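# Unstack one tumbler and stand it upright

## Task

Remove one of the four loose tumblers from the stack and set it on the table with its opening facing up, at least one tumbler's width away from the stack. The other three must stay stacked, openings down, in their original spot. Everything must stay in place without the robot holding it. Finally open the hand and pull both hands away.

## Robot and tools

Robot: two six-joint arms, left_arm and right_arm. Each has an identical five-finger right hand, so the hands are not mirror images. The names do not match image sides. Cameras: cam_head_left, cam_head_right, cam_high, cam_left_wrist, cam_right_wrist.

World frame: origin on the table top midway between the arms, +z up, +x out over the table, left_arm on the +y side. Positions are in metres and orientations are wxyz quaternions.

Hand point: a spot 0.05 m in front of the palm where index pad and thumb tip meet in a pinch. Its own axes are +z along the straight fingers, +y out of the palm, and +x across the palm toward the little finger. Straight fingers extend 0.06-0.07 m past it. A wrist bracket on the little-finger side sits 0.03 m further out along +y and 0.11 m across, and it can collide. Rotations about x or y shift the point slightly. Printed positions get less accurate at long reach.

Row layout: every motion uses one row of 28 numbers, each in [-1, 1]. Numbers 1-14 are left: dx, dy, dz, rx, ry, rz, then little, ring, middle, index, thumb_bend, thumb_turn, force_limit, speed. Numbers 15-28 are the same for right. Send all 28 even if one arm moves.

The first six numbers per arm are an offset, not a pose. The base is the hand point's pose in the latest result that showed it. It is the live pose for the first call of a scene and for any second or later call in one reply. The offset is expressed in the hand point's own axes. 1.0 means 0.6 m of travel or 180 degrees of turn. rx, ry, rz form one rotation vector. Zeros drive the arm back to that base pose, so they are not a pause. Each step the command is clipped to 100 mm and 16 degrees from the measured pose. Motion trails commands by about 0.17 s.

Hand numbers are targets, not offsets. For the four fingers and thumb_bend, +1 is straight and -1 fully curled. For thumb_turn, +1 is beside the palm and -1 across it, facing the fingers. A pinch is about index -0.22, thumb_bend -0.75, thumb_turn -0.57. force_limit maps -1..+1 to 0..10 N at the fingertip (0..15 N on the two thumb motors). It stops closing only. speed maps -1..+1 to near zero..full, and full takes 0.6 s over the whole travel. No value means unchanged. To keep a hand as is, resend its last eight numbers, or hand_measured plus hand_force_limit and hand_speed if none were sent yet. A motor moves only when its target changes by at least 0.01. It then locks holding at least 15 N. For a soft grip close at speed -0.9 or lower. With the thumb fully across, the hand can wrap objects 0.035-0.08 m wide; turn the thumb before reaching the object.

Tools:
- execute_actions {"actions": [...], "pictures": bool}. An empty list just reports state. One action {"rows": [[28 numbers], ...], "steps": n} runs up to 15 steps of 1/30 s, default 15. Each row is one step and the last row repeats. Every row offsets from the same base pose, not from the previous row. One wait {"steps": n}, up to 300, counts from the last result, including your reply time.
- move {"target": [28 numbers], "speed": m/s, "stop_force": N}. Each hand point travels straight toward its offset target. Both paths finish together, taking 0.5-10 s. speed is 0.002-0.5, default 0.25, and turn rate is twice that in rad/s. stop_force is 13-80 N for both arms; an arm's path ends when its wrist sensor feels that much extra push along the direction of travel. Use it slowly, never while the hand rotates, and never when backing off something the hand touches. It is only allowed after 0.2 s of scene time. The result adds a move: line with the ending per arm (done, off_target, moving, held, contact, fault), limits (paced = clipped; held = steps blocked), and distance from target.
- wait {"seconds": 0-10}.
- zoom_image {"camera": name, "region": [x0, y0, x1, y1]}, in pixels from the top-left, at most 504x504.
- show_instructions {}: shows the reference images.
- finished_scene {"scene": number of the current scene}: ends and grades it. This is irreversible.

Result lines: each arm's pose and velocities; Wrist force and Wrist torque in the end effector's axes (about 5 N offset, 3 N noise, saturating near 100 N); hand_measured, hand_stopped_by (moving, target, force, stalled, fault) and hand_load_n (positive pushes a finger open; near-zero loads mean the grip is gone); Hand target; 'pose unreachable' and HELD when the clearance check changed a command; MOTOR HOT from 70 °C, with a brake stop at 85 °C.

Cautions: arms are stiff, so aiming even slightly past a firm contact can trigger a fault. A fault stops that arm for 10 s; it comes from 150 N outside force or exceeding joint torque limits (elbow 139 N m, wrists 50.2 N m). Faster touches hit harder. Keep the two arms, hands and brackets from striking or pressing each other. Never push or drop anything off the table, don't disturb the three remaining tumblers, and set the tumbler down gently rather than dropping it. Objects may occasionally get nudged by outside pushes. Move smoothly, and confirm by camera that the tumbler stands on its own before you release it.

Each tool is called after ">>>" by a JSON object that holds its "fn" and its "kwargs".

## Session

>>> {"fn": "execute_actions", "kwargs": {"actions": []}}

Scene clock: 0.00 s of 6600.00 s.
left_arm: end_effector_position=(+0.0667, +1.2475, +0.5917) hand_measured=(+1.000, +1.000, +1.000, +1.000, +1.000, +1.000) hand_load_n=(+0.0, +0.0, +0.0, +0.0, +0.0, +0.0) hand_stopped_by=(target, target, target, target, target, target) hand_force_limit=0.00 hand_speed=-0.80 end_effector_quat_wxyz=(-0.072, +0.664, -0.744, -0.017) end_effector_velocity=(+0.000, -0.001, -0.001) end_effector_angular_velocity=(-0.001, +0.001, +0.001) | right_arm: end_effector_position=(+0.2246, -1.1128, +0.6225) hand_measured=(+1.000, +1.000, +1.000, +1.000, +1.000, +1.000) hand_load_n=(+0.0, +0.0, +0.0, +0.0, +0.0, +0.0) hand_stopped_by=(target, target, target, target, target, target) hand_force_limit=0.00 hand_speed=-0.80 end_effector_quat_wxyz=(-0.008, +0.629, +0.771, -0.101) end_effector_velocity=(+0.000, +0.000, -0.000) end_effector_angular_velocity=(+0.001, -0.001, -0.001)
Joint positions: left_arm=[ 1.375 -1.436  1.286  1.579  1.614 -1.773] | right_arm=[-1.856 -1.539  1.333  1.616  1.693 -1.89 ]
Joint velocities: left_arm=[-0.001 -0.001  0.002  0.    -0.    -0.001] | right_arm=[ 0.     0.     0.001  0.    -0.001  0.001]
Motor temperatures (°C, as the motors report them): left_arm=[24 23 22 31 30 29] | right_arm=[24 24 23 26 27 33]
Wrist force (N, on the end effector, along its own x y z axes, offset not removed): no reading
Wrist torque (N m, same axes, about the end effector's origin, offset not removed): no reading
Hand target (left_arm): +0.067, +1.247, +0.592; +0.072, -0.664, +0.744, +0.017
Hand target (right_arm): +0.225, -1.113, +0.623; -0.008, +0.629, +0.771, -0.101
camera_calibration (this result's frames):
cam_left_wrist: T_world_to_cam=[[-0.977338, 0.192807, -0.0873795, -0.122106], [0.0829418, 0.728572, 0.679929, -1.32342], [0.194758, 0.657273, -0.728053, -0.267734], [0, 0, 0, 1]] pos_world=[0.0425716, 1.16373, 0.69424]
cam_right_wrist: T_world_to_cam=[[0.985763, 0.120252, -0.117516, -0.0259365], [0.167599, -0.758682, 0.629533, -1.27592], [-0.0134548, -0.640266, -0.768035, -0.0953976], [0, 0, 0, 1]] pos_world=[0.238127, -1.02598, 0.726916]

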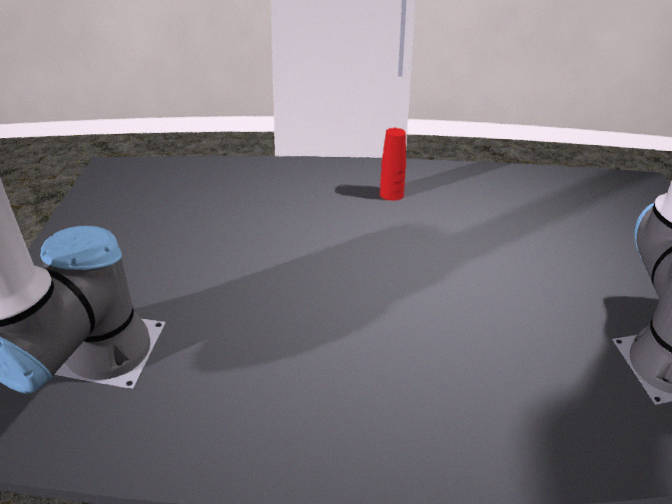

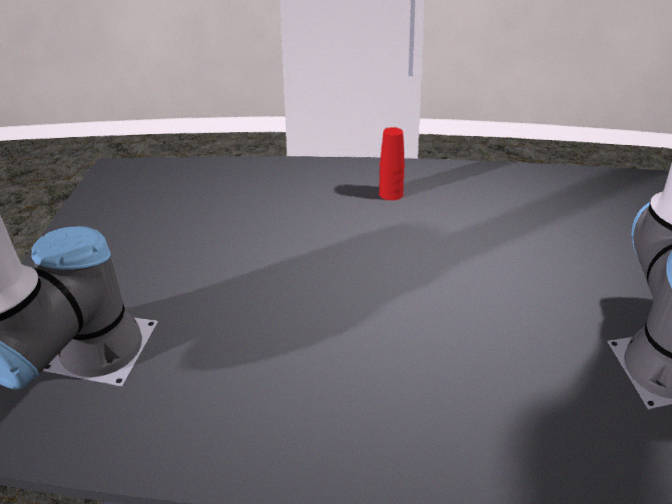

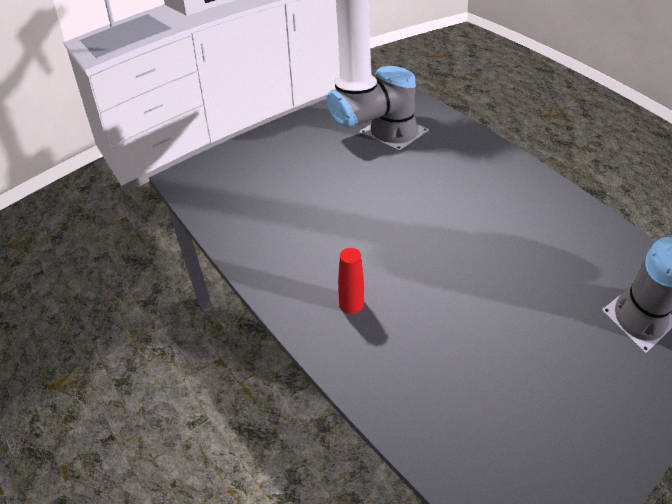

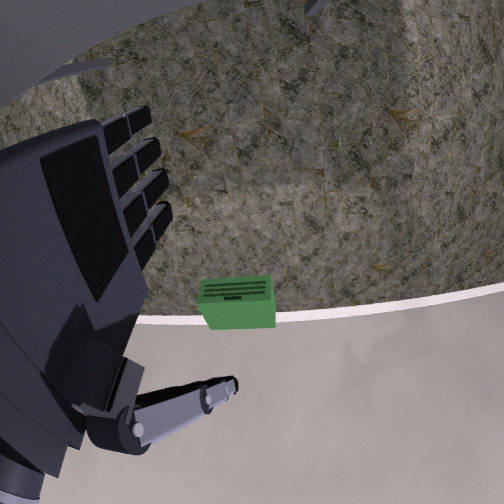

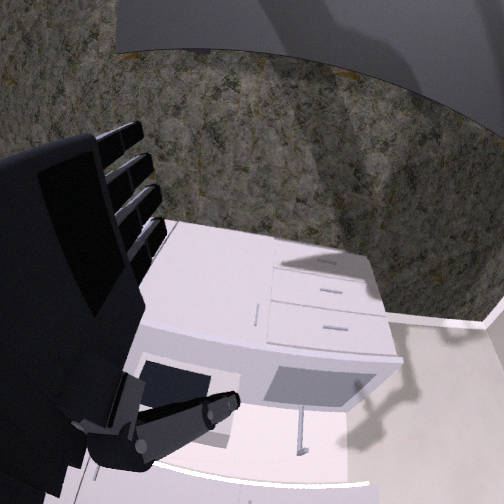

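>>> {"fn": "move", "kwargs": {"target": [0.467,-0.94,0.12,0,0,0,1,1,1,1,1,-1,0.2,1,0,0,0,0,0,0,1,1,1,1,1,1,0,-0.8], "speed": 0.4}}

>>> {"fn": "move", "kwargs": {"target": [0.785,-0.268,0.17,0,0,0.694,1,1,1,1,1,-1,0.2,1,0,0,0,0,0,0,1,1,1,1,1,1,0,-0.8], "speed": 0.4}}

>>> {"fn": "move", "kwargs": {"target": [0,0,0,0,-0.5,0,1,1,1,1,1,-1,0.2,1,0,0,0,0,0,0,1,1,1,1,1,1,0,-0.8], "speed": 0.4}}

Scene clock: 10.60 s of 6600.00 s.
left_arm: end_effector_position=(+0.6010, +0.9128, +0.5233) hand_measured=(+1.000, +1.000, +1.000, +1.000, +1.000, -1.000) hand_load_n=(+0.0, +0.0, +0.0, +0.0, +0.0, +0.0) hand_stopped_by=(target, target, target, target, target, target) hand_force_limit=0.20 hand_speed=1.00 end_effector_quat_wxyz=(-0.072, +0.664, -0.744, -0.017) end_effector_velocity=(+0.003, -0.001, -0.000) end_effector_angular_velocity=(+0.001, +0.001, -0.001) | right_arm: end_effector_position=(+0.2246, -1.1128, +0.6225) hand_measured=(+1.000, +1.000, +1.000, +1.000, +1.000, +1.000) hand_load_n=(+0.0, +0.0, +0.0, +0.0, +0.0, +0.0) hand_stopped_by=(target, target, target, target, target, target) hand_force_limit=0.00 hand_speed=-0.80 end_effector_quat_wxyz=(-0.008, +0.629, +0.771, -0.101) end_effector_velocity=(-0.000, -0.000, -0.001) end_effector_angular_velocity=(+0.001, +0.000, -0.001)
Joint positions: left_arm=[ 0.207 -1.411  1.387  1.499  1.458 -2.932] | right_arm=[-1.856 -1.539  1.333  1.616  1.693 -1.89 ]
Joint velocities: left_arm=[-0.003  0.004 -0.004  0.001 -0.002 -0.002] | right_arm=[-0.     0.001  0.001 -0.     0.001  0.001]
Motor temperatures (°C, as the motors report them): left_arm=[24 23 22 31 30 29] | right_arm=[24 24 23 26 27 33]
Wrist force (N, on the end effector, along its own x y z axes, offset not removed): left_arm=[-3.9 -3.2 -4.1] | right_arm=[2.6 -2.6 -3.1]
Wrist torque (N m, same axes, about the end effector's origin, offset not removed): left_arm=[0.09 0.77 -0.26] | right_arm=[0.15 -0.31 -0.40]
Hand target (left_arm): +0.601, +0.913, +0.523; +0.072, -0.664, +0.744, +0.017
Hand target (right_arm): +0.225, -1.113, +0.623; -0.008, +0.629, +0.771, -0.101
Off the commanded pose (left_arm): 0.000 m, 0 deg.
Off the commanded pose (right_arm): 0.000 m, 0 deg.
After step 90, 5.27 s passed at rest.
move: done
camera_calibration (this result's frames):
cam_left_wrist: T_world_to_cam=[[-0.977377, 0.192732, -0.0871179, 0.458562], [0.0832078, 0.729053, 0.679381, -1.07771], [0.194452, 0.656762, -0.728596, -0.200673], [0, 0, 0, 1]] pos_world=[0.576884, 0.829126, 0.625919]
cam_right_wrist: T_world_to_cam=[[0.985763, 0.120252, -0.117516, -0.0259365], [0.167599, -0.758682, 0.629533, -1.27592], [-0.0134547, -0.640266, -0.768035, -0.0953975], [0, 0, 0, 1]] pos_world=[0.238127, -1.02598, 0.726916]

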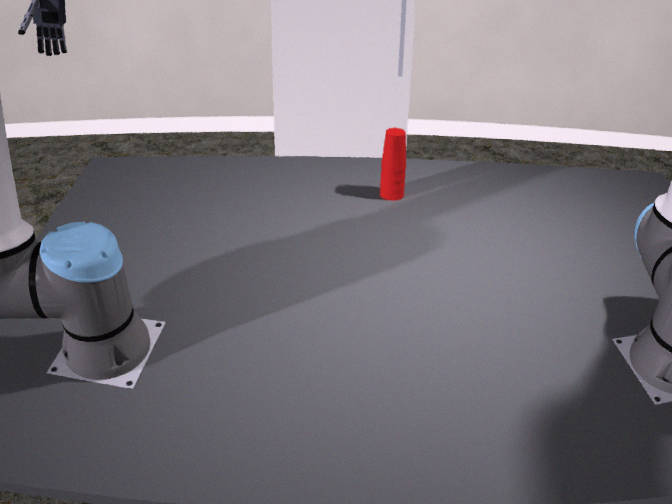

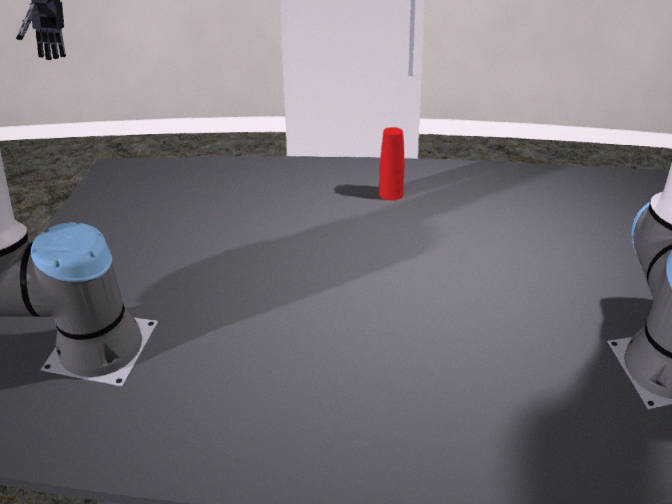

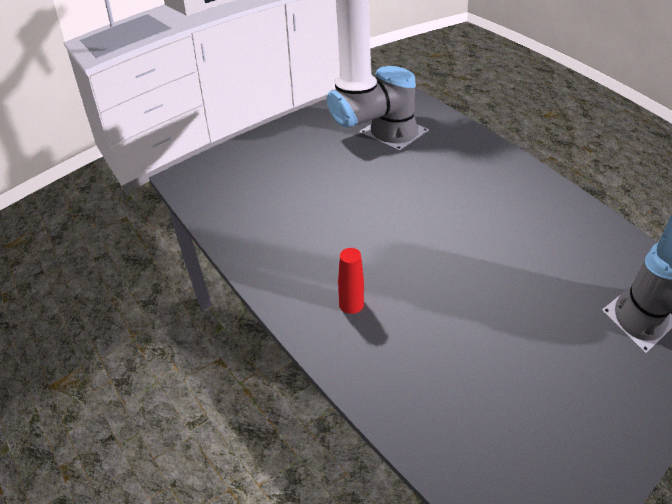

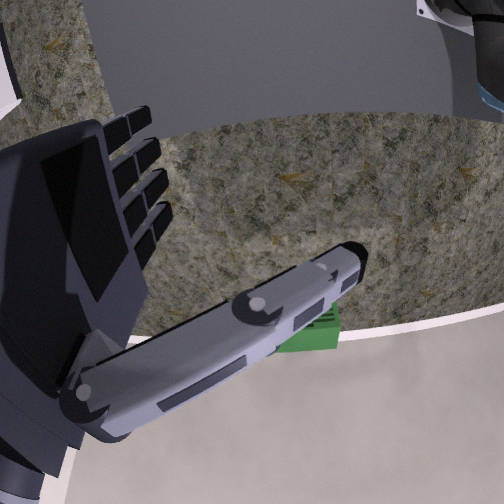

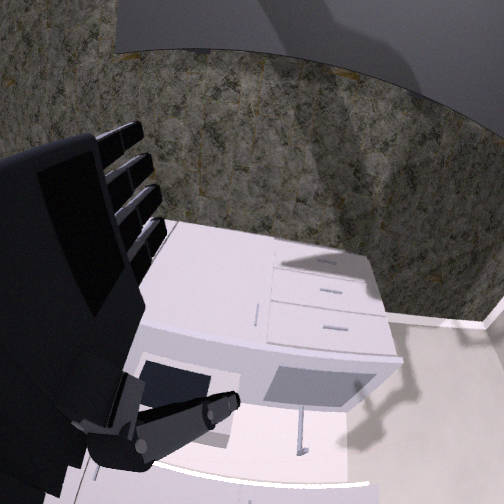

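Scene clock: 13.97 s of 6600.00 s.
left_arm: end_effector_position=(+0.7173, +0.4418, +0.3725) hand_measured=(+1.000, +1.000, +1.000, +1.000, +1.000, -1.000) hand_load_n=(+0.0, +0.0, +0.0, +0.0, +0.0, +0.0) hand_stopped_by=(target, target, target, target, target, target) hand_force_limit=0.20 hand_speed=1.00 end_effector_quat_wxyz=(+0.018, +0.353, +0.933, +0.071) end_effector_velocity=(+0.001, -0.002, -0.001) end_effector_angular_velocity=(+0.000, +0.002, -0.009) | right_arm: end_effector_position=(+0.2246, -1.1128, +0.6225) hand_measured=(+1.000, +1.000, +1.000, +1.000, +1.000, +1.000) hand_load_n=(+0.0, +0.0, +0.0, +0.0, +0.0, +0.0) hand_stopped_by=(target, target, target, target, target, target) hand_force_limit=0.00 hand_speed=-0.80 end_effector_quat_wxyz=(-0.008, +0.629, +0.771, -0.101) end_effector_velocity=(-0.000, -0.000, -0.000) end_effector_angular_velocity=(+0.001, -0.001, -0.001)
Joint positions: left_arm=[-0.605 -1.37   1.644  1.314  1.424 -1.572] | right_arm=[-1.856 -1.539  1.333  1.616  1.693 -1.89 ]
Joint velocities: left_arm=[-0.     0.002 -0.001 -0.     0.001  0.009] | right_arm=[-0.     0.     0.001 -0.    -0.001  0.001]
Motor temperatures (°C, as the motors report them): left_arm=[24 23 22 31 30 29] | right_arm=[24 24 23 26 27 33]
Wrist force (N, on the end effector, along its own x y z axes, offset not removed): left_arm=[-1.5 -4.7 -0.7] | right_arm=[1.9 -1.0 -1.1]
Wrist torque (N m, same axes, about the end effector's origin, offset not removed): left_arm=[-0.33 0.15 -0.16] | right_arm=[0.12 -0.10 -0.29]
Hand target (left_arm): +0.717, +0.442, +0.372; +0.018, +0.353, +0.933, +0.071
Hand target (right_arm): +0.225, -1.113, +0.623; -0.008, +0.629, +0.771, -0.101
Off the commanded pose (left_arm): 0.000 m, 0 deg.
Off the commanded pose (right_arm): 0.000 m, 0 deg.
move: done
camera_calibration (this result's frames):
cam_left_wrist: T_world_to_cam=[[0.71007, 0.694234, 0.117638, -0.858288], [0.535128, -0.640642, 0.550651, -0.312586], [0.457644, -0.328049, -0.826405, 0.258846], [0, 0, 0, 1]] pos_world=[0.658259, 0.480512, 0.487005]
cam_right_wrist: T_world_to_cam=[[0.985763, 0.120252, -0.117516, -0.0259363], [0.167599, -0.758682, 0.629533, -1.27592], [-0.0134548, -0.640266, -0.768035, -0.0953974], [0, 0, 0, 1]] pos_world=[0.238127, -1.02598, 0.726916]

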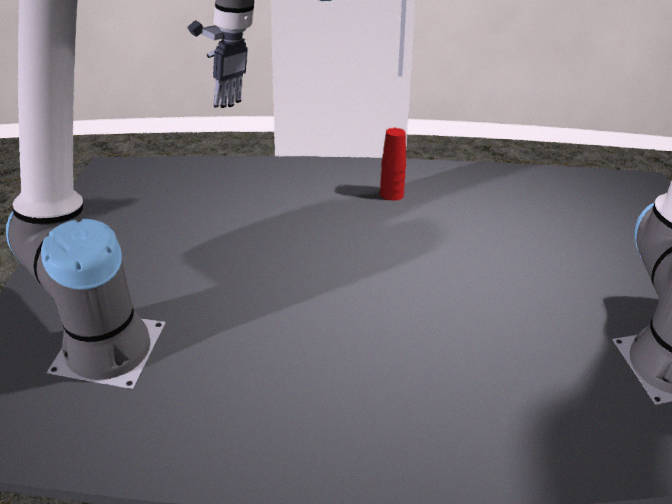

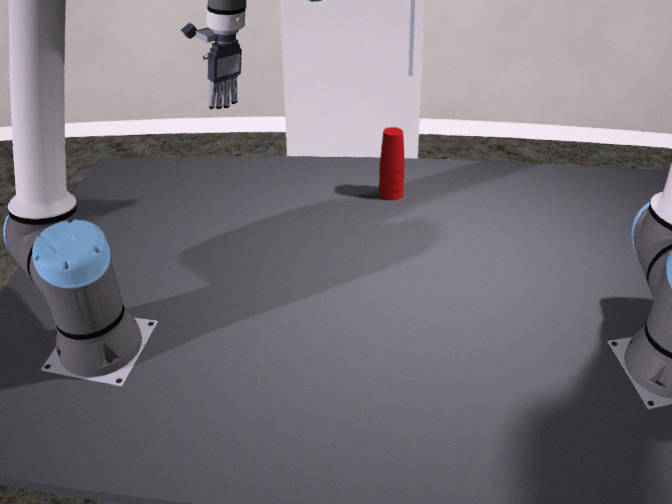

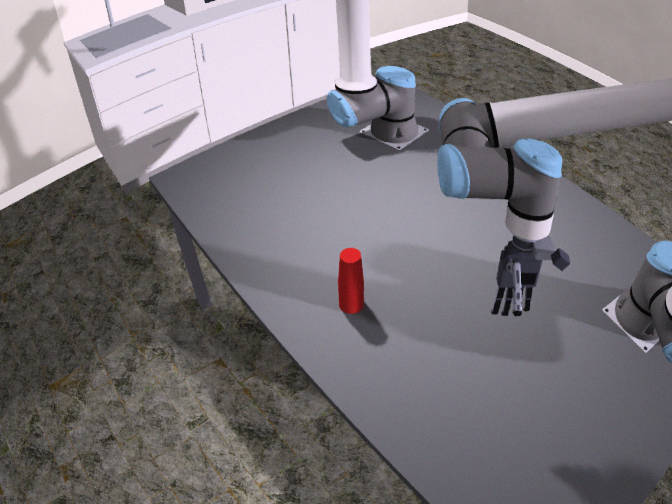

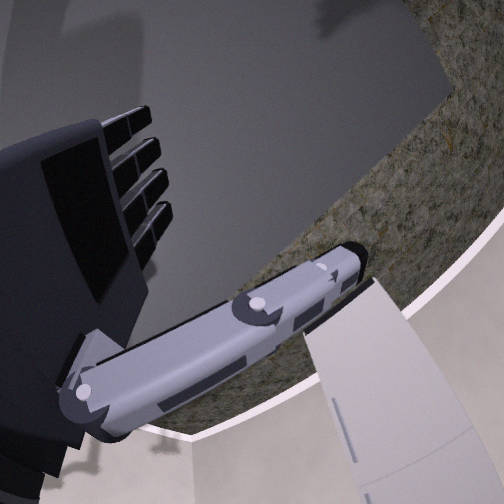

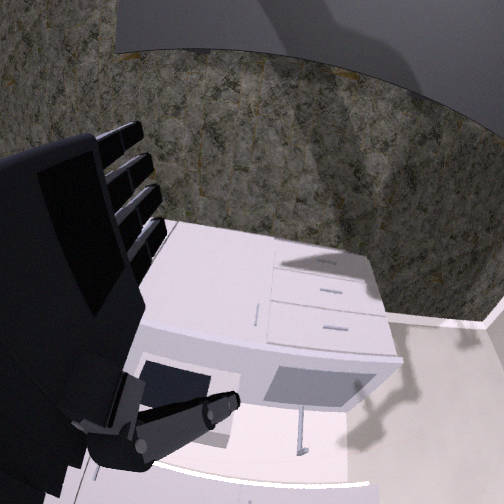

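Scene clock: 16.60 s of 6600.00 s.
left_arm: end_effector_position=(+0.7171, +0.4419, +0.3729) hand_measured=(+1.000, +1.000, +1.000, +1.000, +1.000, -1.000) hand_load_n=(+0.0, +0.0, +0.0, +0.0, +0.0, +0.0) hand_stopped_by=(target, target, target, target, target, target) hand_force_limit=0.20 hand_speed=1.00 end_effector_quat_wxyz=(+0.672, +0.301, +0.647, -0.198) end_effector_velocity=(+0.001, -0.000, -0.001) end_effector_angular_velocity=(-0.008, -0.007, -0.002) | right_arm: end_effector_position=(+0.2246, -1.1128, +0.6225) hand_measured=(+1.000, +1.000, +1.000, +1.000, +1.000, +1.000) hand_load_n=(+0.0, +0.0, +0.0, +0.0, +0.0, +0.0) hand_stopped_by=(target, target, target, target, target, target) hand_force_limit=0.00 hand_speed=-0.80 end_effector_quat_wxyz=(-0.008, +0.629, +0.771, -0.101) end_effector_velocity=(-0.000, +0.000, -0.000) end_effector_angular_velocity=(+0.001, +0.001, +0.001)
Joint positions: left_arm=[-0.472 -1.791  2.386 -0.577  1.702 -1.421] | right_arm=[-1.856 -1.539  1.333  1.616  1.693 -1.89 ]
Joint velocities: left_arm=[ 0.002  0.004  0.004 -0.019  0.004 -0.003] | right_arm=[-0.     0.     0.     0.     0.001 -0.002]
Motor temperatures (°C, as the motors report them): left_arm=[24 23 22 31 30 29] | right_arm=[24 24 23 26 27 33]
Wrist force (N, on the end effector, along its own x y z axes, offset not removed): left_arm=[-0.6 -0.9 -3.1] | right_arm=[1.2 -3.0 4.4]
Wrist torque (N m, same axes, about the end effector's origin, offset not removed): left_arm=[0.30 0.11 0.02] | right_arm=[-0.40 -0.13 -0.11]
Hand target (left_arm): +0.717, +0.442, +0.373; +0.672, +0.300, +0.647, -0.199
Hand target (right_arm): +0.225, -1.113, +0.623; -0.008, +0.629, +0.771, -0.101
Off the commanded pose (left_arm): 0.000 m, 0 deg.
Off the commanded pose (right_arm): 0.000 m, 0 deg.
move: done
camera_calibration (this result's frames):
cam_left_wrist: T_world_to_cam=[[0.667953, 0.71171, 0.217504, -0.873109], [-0.529802, 0.249507, 0.81059, -0.0392937], [0.522636, -0.65667, 0.543724, -0.15302], [0, 0, 0, 1]] pos_world=[0.642351, 0.53072, 0.304956]
cam_right_wrist: T_world_to_cam=[[0.985763, 0.120252, -0.117516, -0.0259363], [0.167599, -0.758682, 0.629533, -1.27592], [-0.0134548, -0.640266, -0.768035, -0.0953976], [0, 0, 0, 1]] pos_world=[0.238127, -1.02598, 0.726916]

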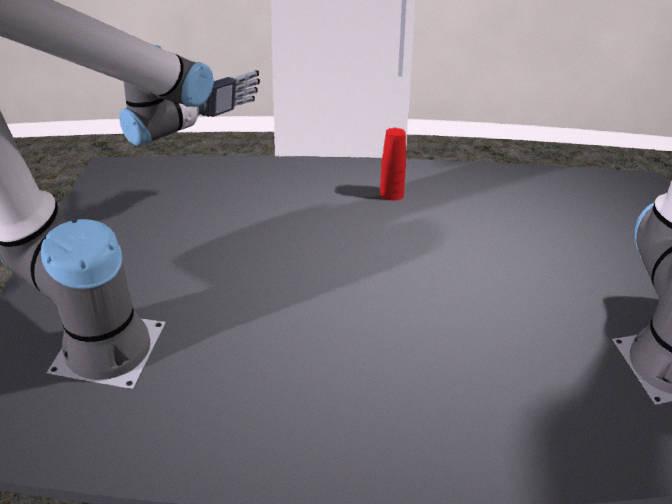

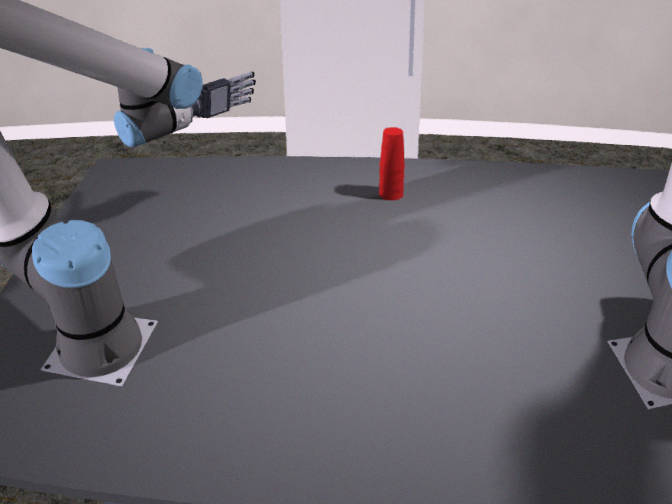

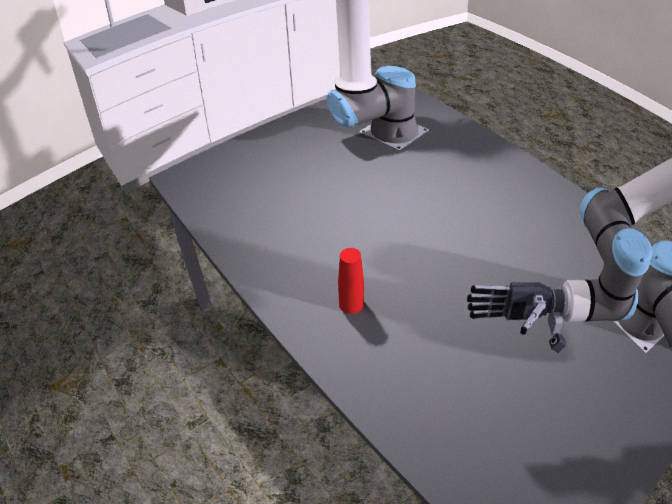

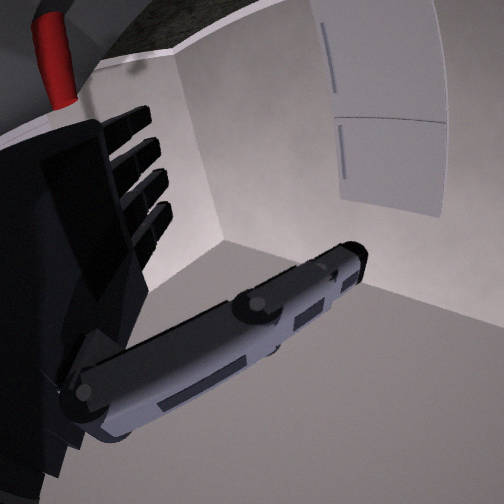

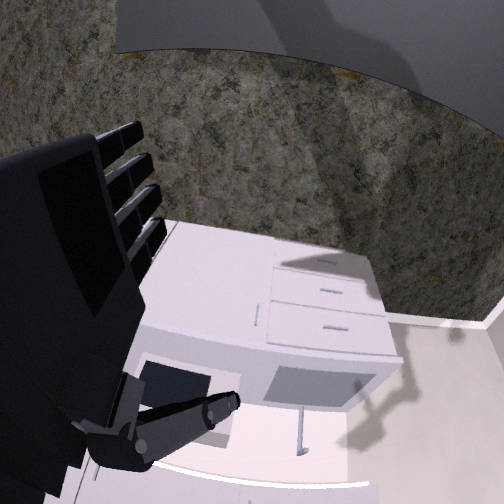

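>>> {"fn": "execute_actions", "kwargs": {"actions": []}}

Scene clock: 25.93 s of 6600.00 s.
left_arm: end_effector_position=(+0.7172, +0.4419, +0.3729) hand_measured=(+1.000, +1.000, +1.000, +1.000, +1.000, -1.000) hand_load_n=(+0.0, +0.0, +0.0, +0.0, +0.0, +0.0) hand_stopped_by=(target, target, target, target, target, target) hand_force_limit=0.20 hand_speed=1.00 end_effector_quat_wxyz=(+0.672, +0.300, +0.647, -0.199) end_effector_velocity=(+0.000, -0.001, -0.000) end_effector_angular_velocity=(-0.001, +0.001, -0.001) | right_arm: end_effector_position=(+0.2246, -1.1128, +0.6225) hand_measured=(+1.000, +1.000, +1.000, +1.000, +1.000, +1.000) hand_load_n=(+0.0, +0.0, +0.0, +0.0, +0.0, +0.0) hand_stopped_by=(target, target, target, target, target, target) hand_force_limit=0.00 hand_speed=-0.80 end_effector_quat_wxyz=(-0.008, +0.629, +0.771, -0.101) end_effector_velocity=(+0.000, -0.000, +0.000) end_effector_angular_velocity=(-0.001, +0.000, +0.000)
Joint positions: left_arm=[-0.472 -1.791  2.386 -0.579  1.703 -1.421] | right_arm=[-1.856 -1.539  1.333  1.616  1.693 -1.89 ]
Joint velocities: left_arm=[-0.002  0.001 -0.    -0.    -0.001 -0.001] | right_arm=[-0.    -0.    -0.001  0.    -0.    -0.   ]
Motor temperatures (°C, as the motors report them): left_arm=[24 23 22 31 30 29] | right_arm=[24 24 23 26 27 33]
Wrist force (N, on the end effector, along its own x y z axes, offset not removed): left_arm=[-0.5 -4.0 -2.0] | right_arm=[-2.2 2.6 2.8]
Wrist torque (N m, same axes, about the end effector's origin, offset not removed): left_arm=[-0.23 0.00 -0.06] | right_arm=[0.29 0.41 -0.26]
Hand target (left_arm): +0.717, +0.442, +0.373; +0.672, +0.300, +0.647, -0.199
Hand target (right_arm): +0.225, -1.113, +0.623; -0.008, +0.629, +0.771, -0.101
Off the commanded pose (left_arm): 0.000 m, 0 deg.
Off the commanded pose (right_arm): 0.000 m, 0 deg.
Steps of this call (steps 1 to 90: nothing new was sent; then 6.33 s passed at rest). Readings (end_effector_position | what the end effector reports):
1: left_arm (+0.7172, +0.4419, +0.3729) | right_arm (+0.2246, -1.1128, +0.6225) | left_arm hand_measured=(+1.000, +1.000, +1.000, +1.000, +1.000, -1.000) hand_load_n=(+0.0, +0.0, +0.0, +0.0, +0.0, +0.0) hand_stopped_by=(target, target, target, target, target, target) hand_force_limit=0.20 hand_speed=1.00 | right_arm hand_measured=(+1.000, +1.000, +1.000, +1.000, +1.000, +1.000) hand_load_n=(+0.0, +0.0, +0.0, +0.0, +0.0, +0.0) hand_stopped_by=(target, target, target, target, target, target) hand_force_limit=0.00 hand_speed=-0.80
2: left_arm (+0.7172, +0.4419, +0.3729) | right_arm (+0.2246, -1.1128, +0.6225) | left_arm hand_measured=(+1.000, +1.000, +1.000, +1.000, +1.000, -1.000) hand_load_n=(+0.0, +0.0, +0.0, +0.0, +0.0, +0.0) hand_stopped_by=(target, target, target, target, target, target) hand_force_limit=0.20 hand_speed=1.00 | right_arm hand_measured=(+1.000, +1.000, +1.000, +1.000, +1.000, +1.000) hand_load_n=(+0.0, +0.0, +0.0, +0.0, +0.0, +0.0) hand_stopped_by=(target, target, target, target, target, target) hand_force_limit=0.00 hand_speed=-0.80
4: left_arm (+0.7172, +0.4419, +0.3729) | right_arm (+0.2246, -1.1128, +0.6225) | left_arm hand_measured=(+1.000, +1.000, +1.000, +1.000, +1.000, -1.000) hand_load_n=(+0.0, +0.0, +0.0, +0.0, +0.0, +0.0) hand_stopped_by=(target, target, target, target, target, target) hand_force_limit=0.20 hand_speed=1.00 | right_arm hand_measured=(+1.000, +1.000, +1.000, +1.000, +1.000, +1.000) hand_load_n=(+0.0, +0.0, +0.0, +0.0, +0.0, +0.0) hand_stopped_by=(target, target, target, target, target, target) hand_force_limit=0.00 hand_speed=-0.80
8: left_arm (+0.7172, +0.4419, +0.3729) | right_arm (+0.2246, -1.1128, +0.6225) | left_arm hand_measured=(+1.000, +1.000, +1.000, +1.000, +1.000, -1.000) hand_load_n=(+0.0, +0.0, +0.0, +0.0, +0.0, +0.0) hand_stopped_by=(target, target, target, target, target, target) hand_force_limit=0.20 hand_speed=1.00 | right_arm hand_measured=(+1.000, +1.000, +1.000, +1.000, +1.000, +1.000) hand_load_n=(+0.0, +0.0, +0.0, +0.0, +0.0, +0.0) hand_stopped_by=(target, target, target, target, target, target) hand_force_limit=0.00 hand_speed=-0.80
90: the state above
camera_calibration (this result's frames):
cam_left_wrist: T_world_to_cam=[[0.6679, 0.711754, 0.217521, -0.873102], [-0.530469, 0.250262, 0.809921, -0.0388173], [0.522027, -0.656334, 0.544714, -0.153135], [0, 0, 0, 1]] pos_world=[0.642494, 0.530641, 0.304772]
cam_right_wrist: T_world_to_cam=[[0.985763, 0.120252, -0.117516, -0.0259364], [0.167599, -0.758682, 0.629533, -1.27592], [-0.0134547, -0.640266, -0.768035, -0.0953975], [0, 0, 0, 1]] pos_world=[0.238127, -1.02598, 0.726916]

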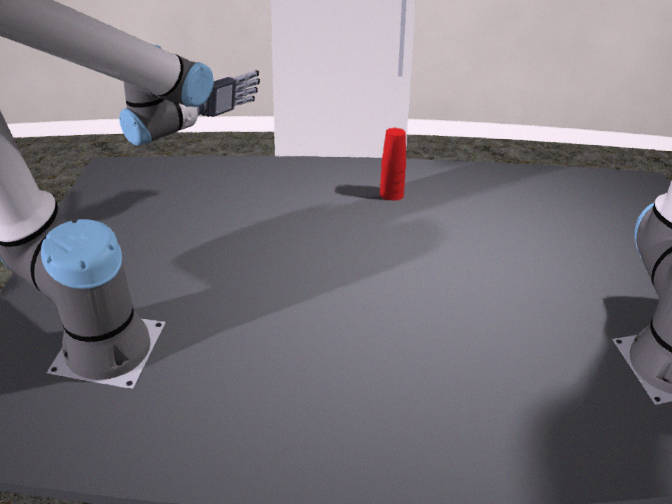

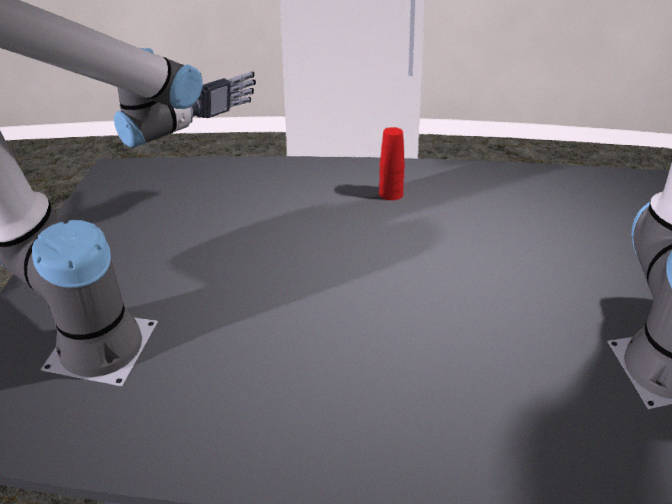

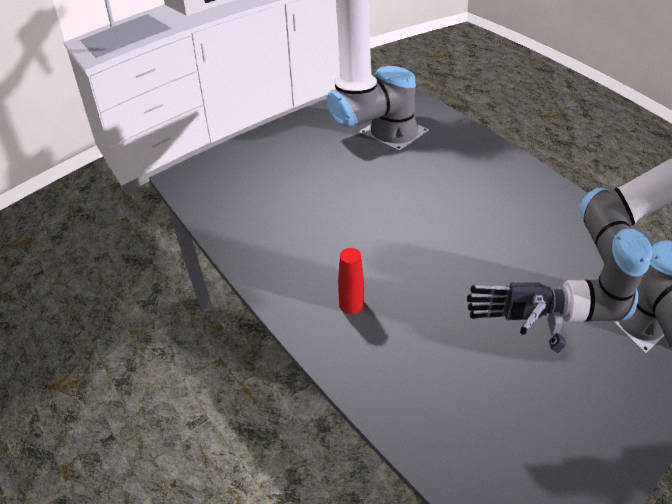

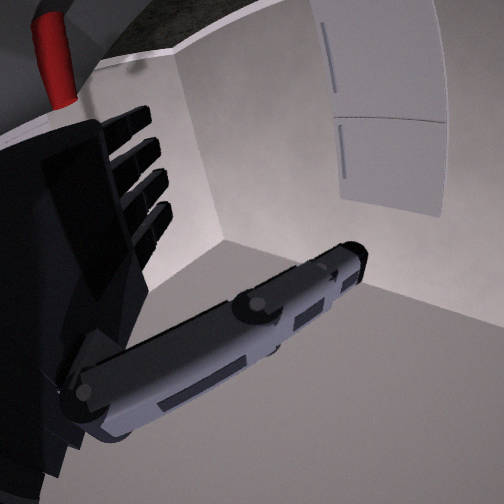

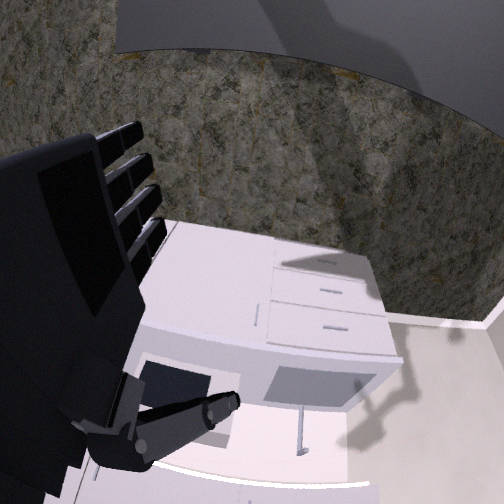

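>>> {"fn": "move", "kwargs": {"target": [-0.156,-0.68,0.487,0,0,-0.045,1,1,1,1,1,-1,0.2,1,0,0,0,0,0,0,1,1,1,1,1,1,0,-0.8], "speed": 0.25}}

>>> {"fn": "move", "kwargs": {"target": [0.38,0,0,0,0,0,1,1,1,1,1,-1,0.2,1,0,0,0,0,0,0,1,1,1,1,1,1,0,-0.8], "speed": 0.12}}

Scene clock: 32.57 s of 6600.00 s.
left_arm: end_effector_position=(+0.6611, -0.0647, +0.4004) hand_measured=(+1.000, +1.000, +1.000, +1.000, +1.000, -1.000) hand_load_n=(+0.0, +0.0, +0.0, +0.0, +0.0, +0.0) hand_stopped_by=(target, target, target, target, target, target) hand_force_limit=0.20 hand_speed=1.00 end_effector_quat_wxyz=(+0.657, +0.254, +0.666, -0.246) end_effector_velocity=(+0.002, -0.000, -0.001) end_effector_angular_velocity=(+0.001, +0.001, +0.004) | right_arm: end_effector_position=(+0.2246, -1.1128, +0.6225) hand_measured=(+1.000, +1.000, +1.000, +1.000, +1.000, +1.000) hand_load_n=(+0.0, +0.0, +0.0, +0.0, +0.0, +0.0) hand_stopped_by=(target, target, target, target, target, target) hand_force_limit=0.00 hand_speed=-0.80 end_effector_quat_wxyz=(-0.008, +0.629, +0.771, -0.101) end_effector_velocity=(-0.000, +0.000, -0.000) end_effector_angular_velocity=(-0.000, +0.001, -0.001)
Joint positions: left_arm=[-1.208 -1.369  1.896 -0.506  0.968 -1.576] | right_arm=[-1.856 -1.539  1.333  1.616  1.693 -1.89 ]
Joint velocities: left_arm=[ 0.002  0.004 -0.003  0.001 -0.002 -0.001] | right_arm=[-0.    -0.     0.    -0.     0.001  0.001]
Motor temperatures (°C, as the motors report them): left_arm=[24 23 22 31 30 29] | right_arm=[24 24 23 26 27 33]
Wrist force (N, on the end effector, along its own x y z axes, offset not removed): left_arm=[0.0 -1.3 -1.5] | right_arm=[-3.2 -4.3 -7.3]
Wrist torque (N m, same axes, about the end effector's origin, offset not removed): left_arm=[0.15 -0.01 0.10] | right_arm=[0.23 0.81 -0.48]
Hand target (left_arm): +0.661, -0.065, +0.400; +0.657, +0.254, +0.666, -0.246
Hand target (right_arm): +0.225, -1.113, +0.623; -0.008, +0.629, +0.771, -0.101
Off the commanded pose (left_arm): 0.000 m, 0 deg.
Off the commanded pose (right_arm): 0.000 m, 0 deg.
After step 90, 0.93 s passed at rest.
move: done
camera_calibration (this result's frames):
cam_left_wrist: T_world_to_cam=[[0.680018, 0.729055, 0.0778104, -0.432003], [-0.454594, 0.335978, 0.824902, -0.0146804], [0.575256, -0.59632, 0.559895, -0.508713], [0, 0, 0, 1]] pos_world=[0.579736, 0.0165308, 0.33055]
cam_right_wrist: T_world_to_cam=[[0.985763, 0.120252, -0.117516, -0.0259363], [0.167599, -0.758682, 0.629533, -1.27592], [-0.0134548, -0.640266, -0.768035, -0.0953973], [0, 0, 0, 1]] pos_world=[0.238127, -1.02598, 0.726916]

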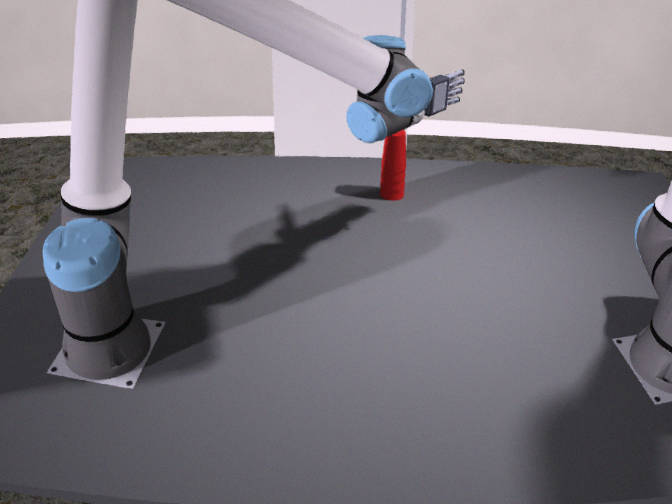

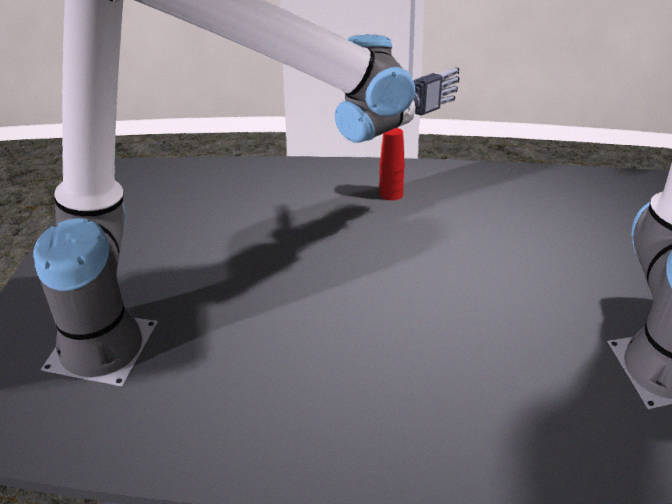

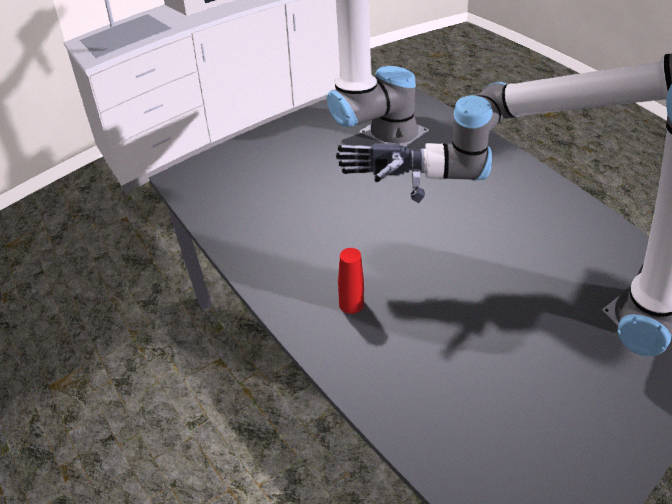

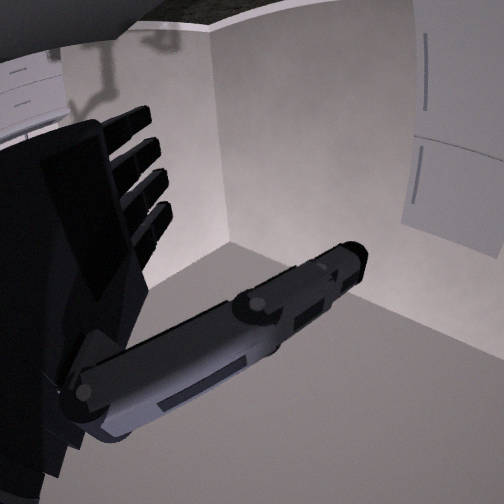

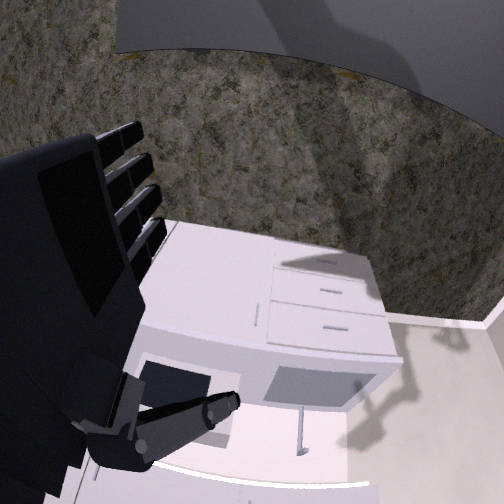

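Scene clock: 34.97 s of 6600.00 s.
left_arm: end_effector_position=(+0.6590, -0.0610, +0.1727) hand_measured=(+1.000, +1.000, +1.000, +1.000, +1.000, -1.000) hand_load_n=(+0.0, +0.0, +0.0, +0.0, +0.0, +0.0) hand_stopped_by=(target, target, target, target, target, target) hand_force_limit=0.20 hand_speed=1.00 end_effector_quat_wxyz=(+0.657, +0.254, +0.666, -0.246) end_effector_velocity=(+0.001, +0.001, -0.003) end_effector_angular_velocity=(+0.001, +0.000, +0.002) | right_arm: end_effector_position=(+0.2246, -1.1128, +0.6225) hand_measured=(+1.000, +1.000, +1.000, +1.000, +1.000, +1.000) hand_load_n=(+0.0, +0.0, +0.0, +0.0, +0.0, +0.0) hand_stopped_by=(target, target, target, target, target, target) hand_force_limit=0.00 hand_speed=-0.80 end_effector_quat_wxyz=(-0.008, +0.629, +0.771, -0.101) end_effector_velocity=(+0.000, +0.000, -0.000) end_effector_angular_velocity=(+0.000, -0.000, +0.001)
Joint positions: left_arm=[-1.209 -1.104  2.045 -0.921  0.966 -1.576] | right_arm=[-1.856 -1.539  1.333  1.616  1.693 -1.89 ]
Joint velocities: left_arm=[ 0.001  0.004  0.001 -0.005 -0.001 -0.   ] | right_arm=[-0.    -0.     0.    -0.    -0.    -0.001]
Motor temperatures (°C, as the motors report them): left_arm=[24 23 22 31 30 29] | right_arm=[24 24 23 26 27 33]
Wrist force (N, on the end effector, along its own x y z axes, offset not removed): left_arm=[-0.8 -3.2 -1.3] | right_arm=[-3.4 -0.6 -7.3]
Wrist torque (N m, same axes, about the end effector's origin, offset not removed): left_arm=[-0.24 -0.02 -0.16] | right_arm=[0.54 0.81 -0.56]
Hand target (left_arm): +0.659, -0.061, +0.172; +0.657, +0.254, +0.666, -0.246
Hand target (right_arm): +0.225, -1.113, +0.623; -0.008, +0.629, +0.771, -0.101
Off the commanded pose (left_arm): 0.000 m, 0 deg.
Off the commanded pose (right_arm): 0.000 m, 0 deg.
move: done
camera_calibration (this result's frames):
cam_left_wrist: T_world_to_cam=[[0.679978, 0.7291, 0.0777353, -0.415498], [-0.454552, 0.335975, 0.824926, 0.170932], [0.575337, -0.596267, 0.55987, -0.377841], [0, 0, 0, 1]] pos_world=[0.577613, 0.0202167, 0.102834]
cam_right_wrist: T_world_to_cam=[[0.985763, 0.120252, -0.117516, -0.0259364], [0.167599, -0.758682, 0.629533, -1.27592], [-0.0134547, -0.640266, -0.768035, -0.0953975], [0, 0, 0, 1]] pos_world=[0.238127, -1.02598, 0.726916]

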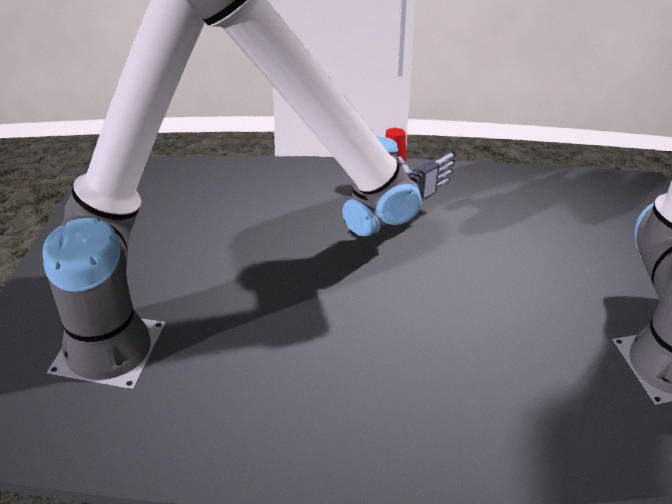

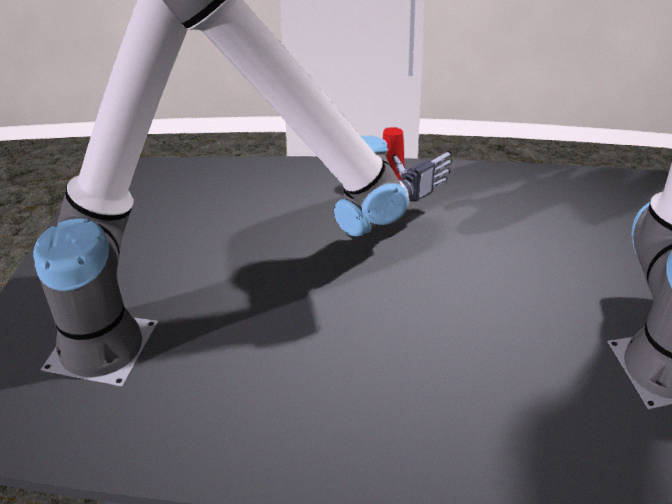

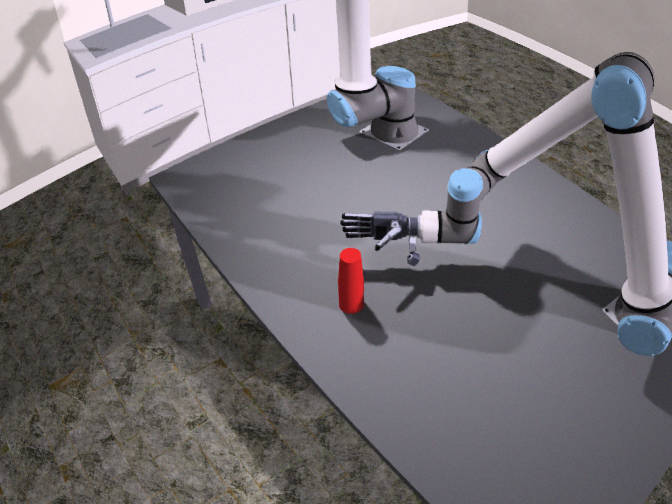

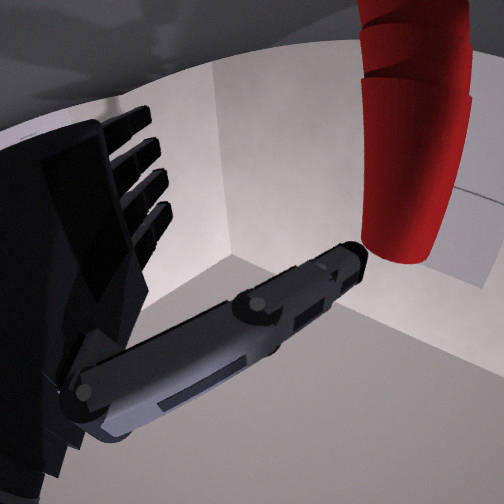

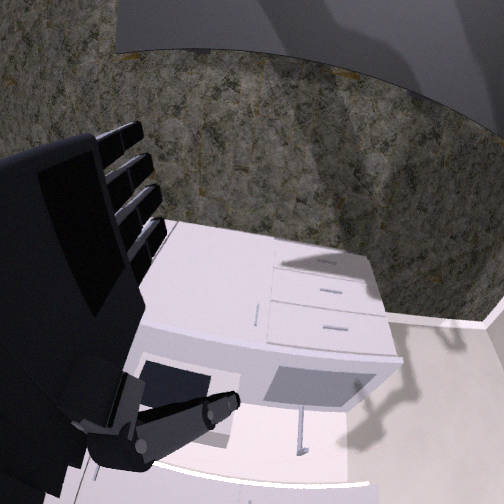

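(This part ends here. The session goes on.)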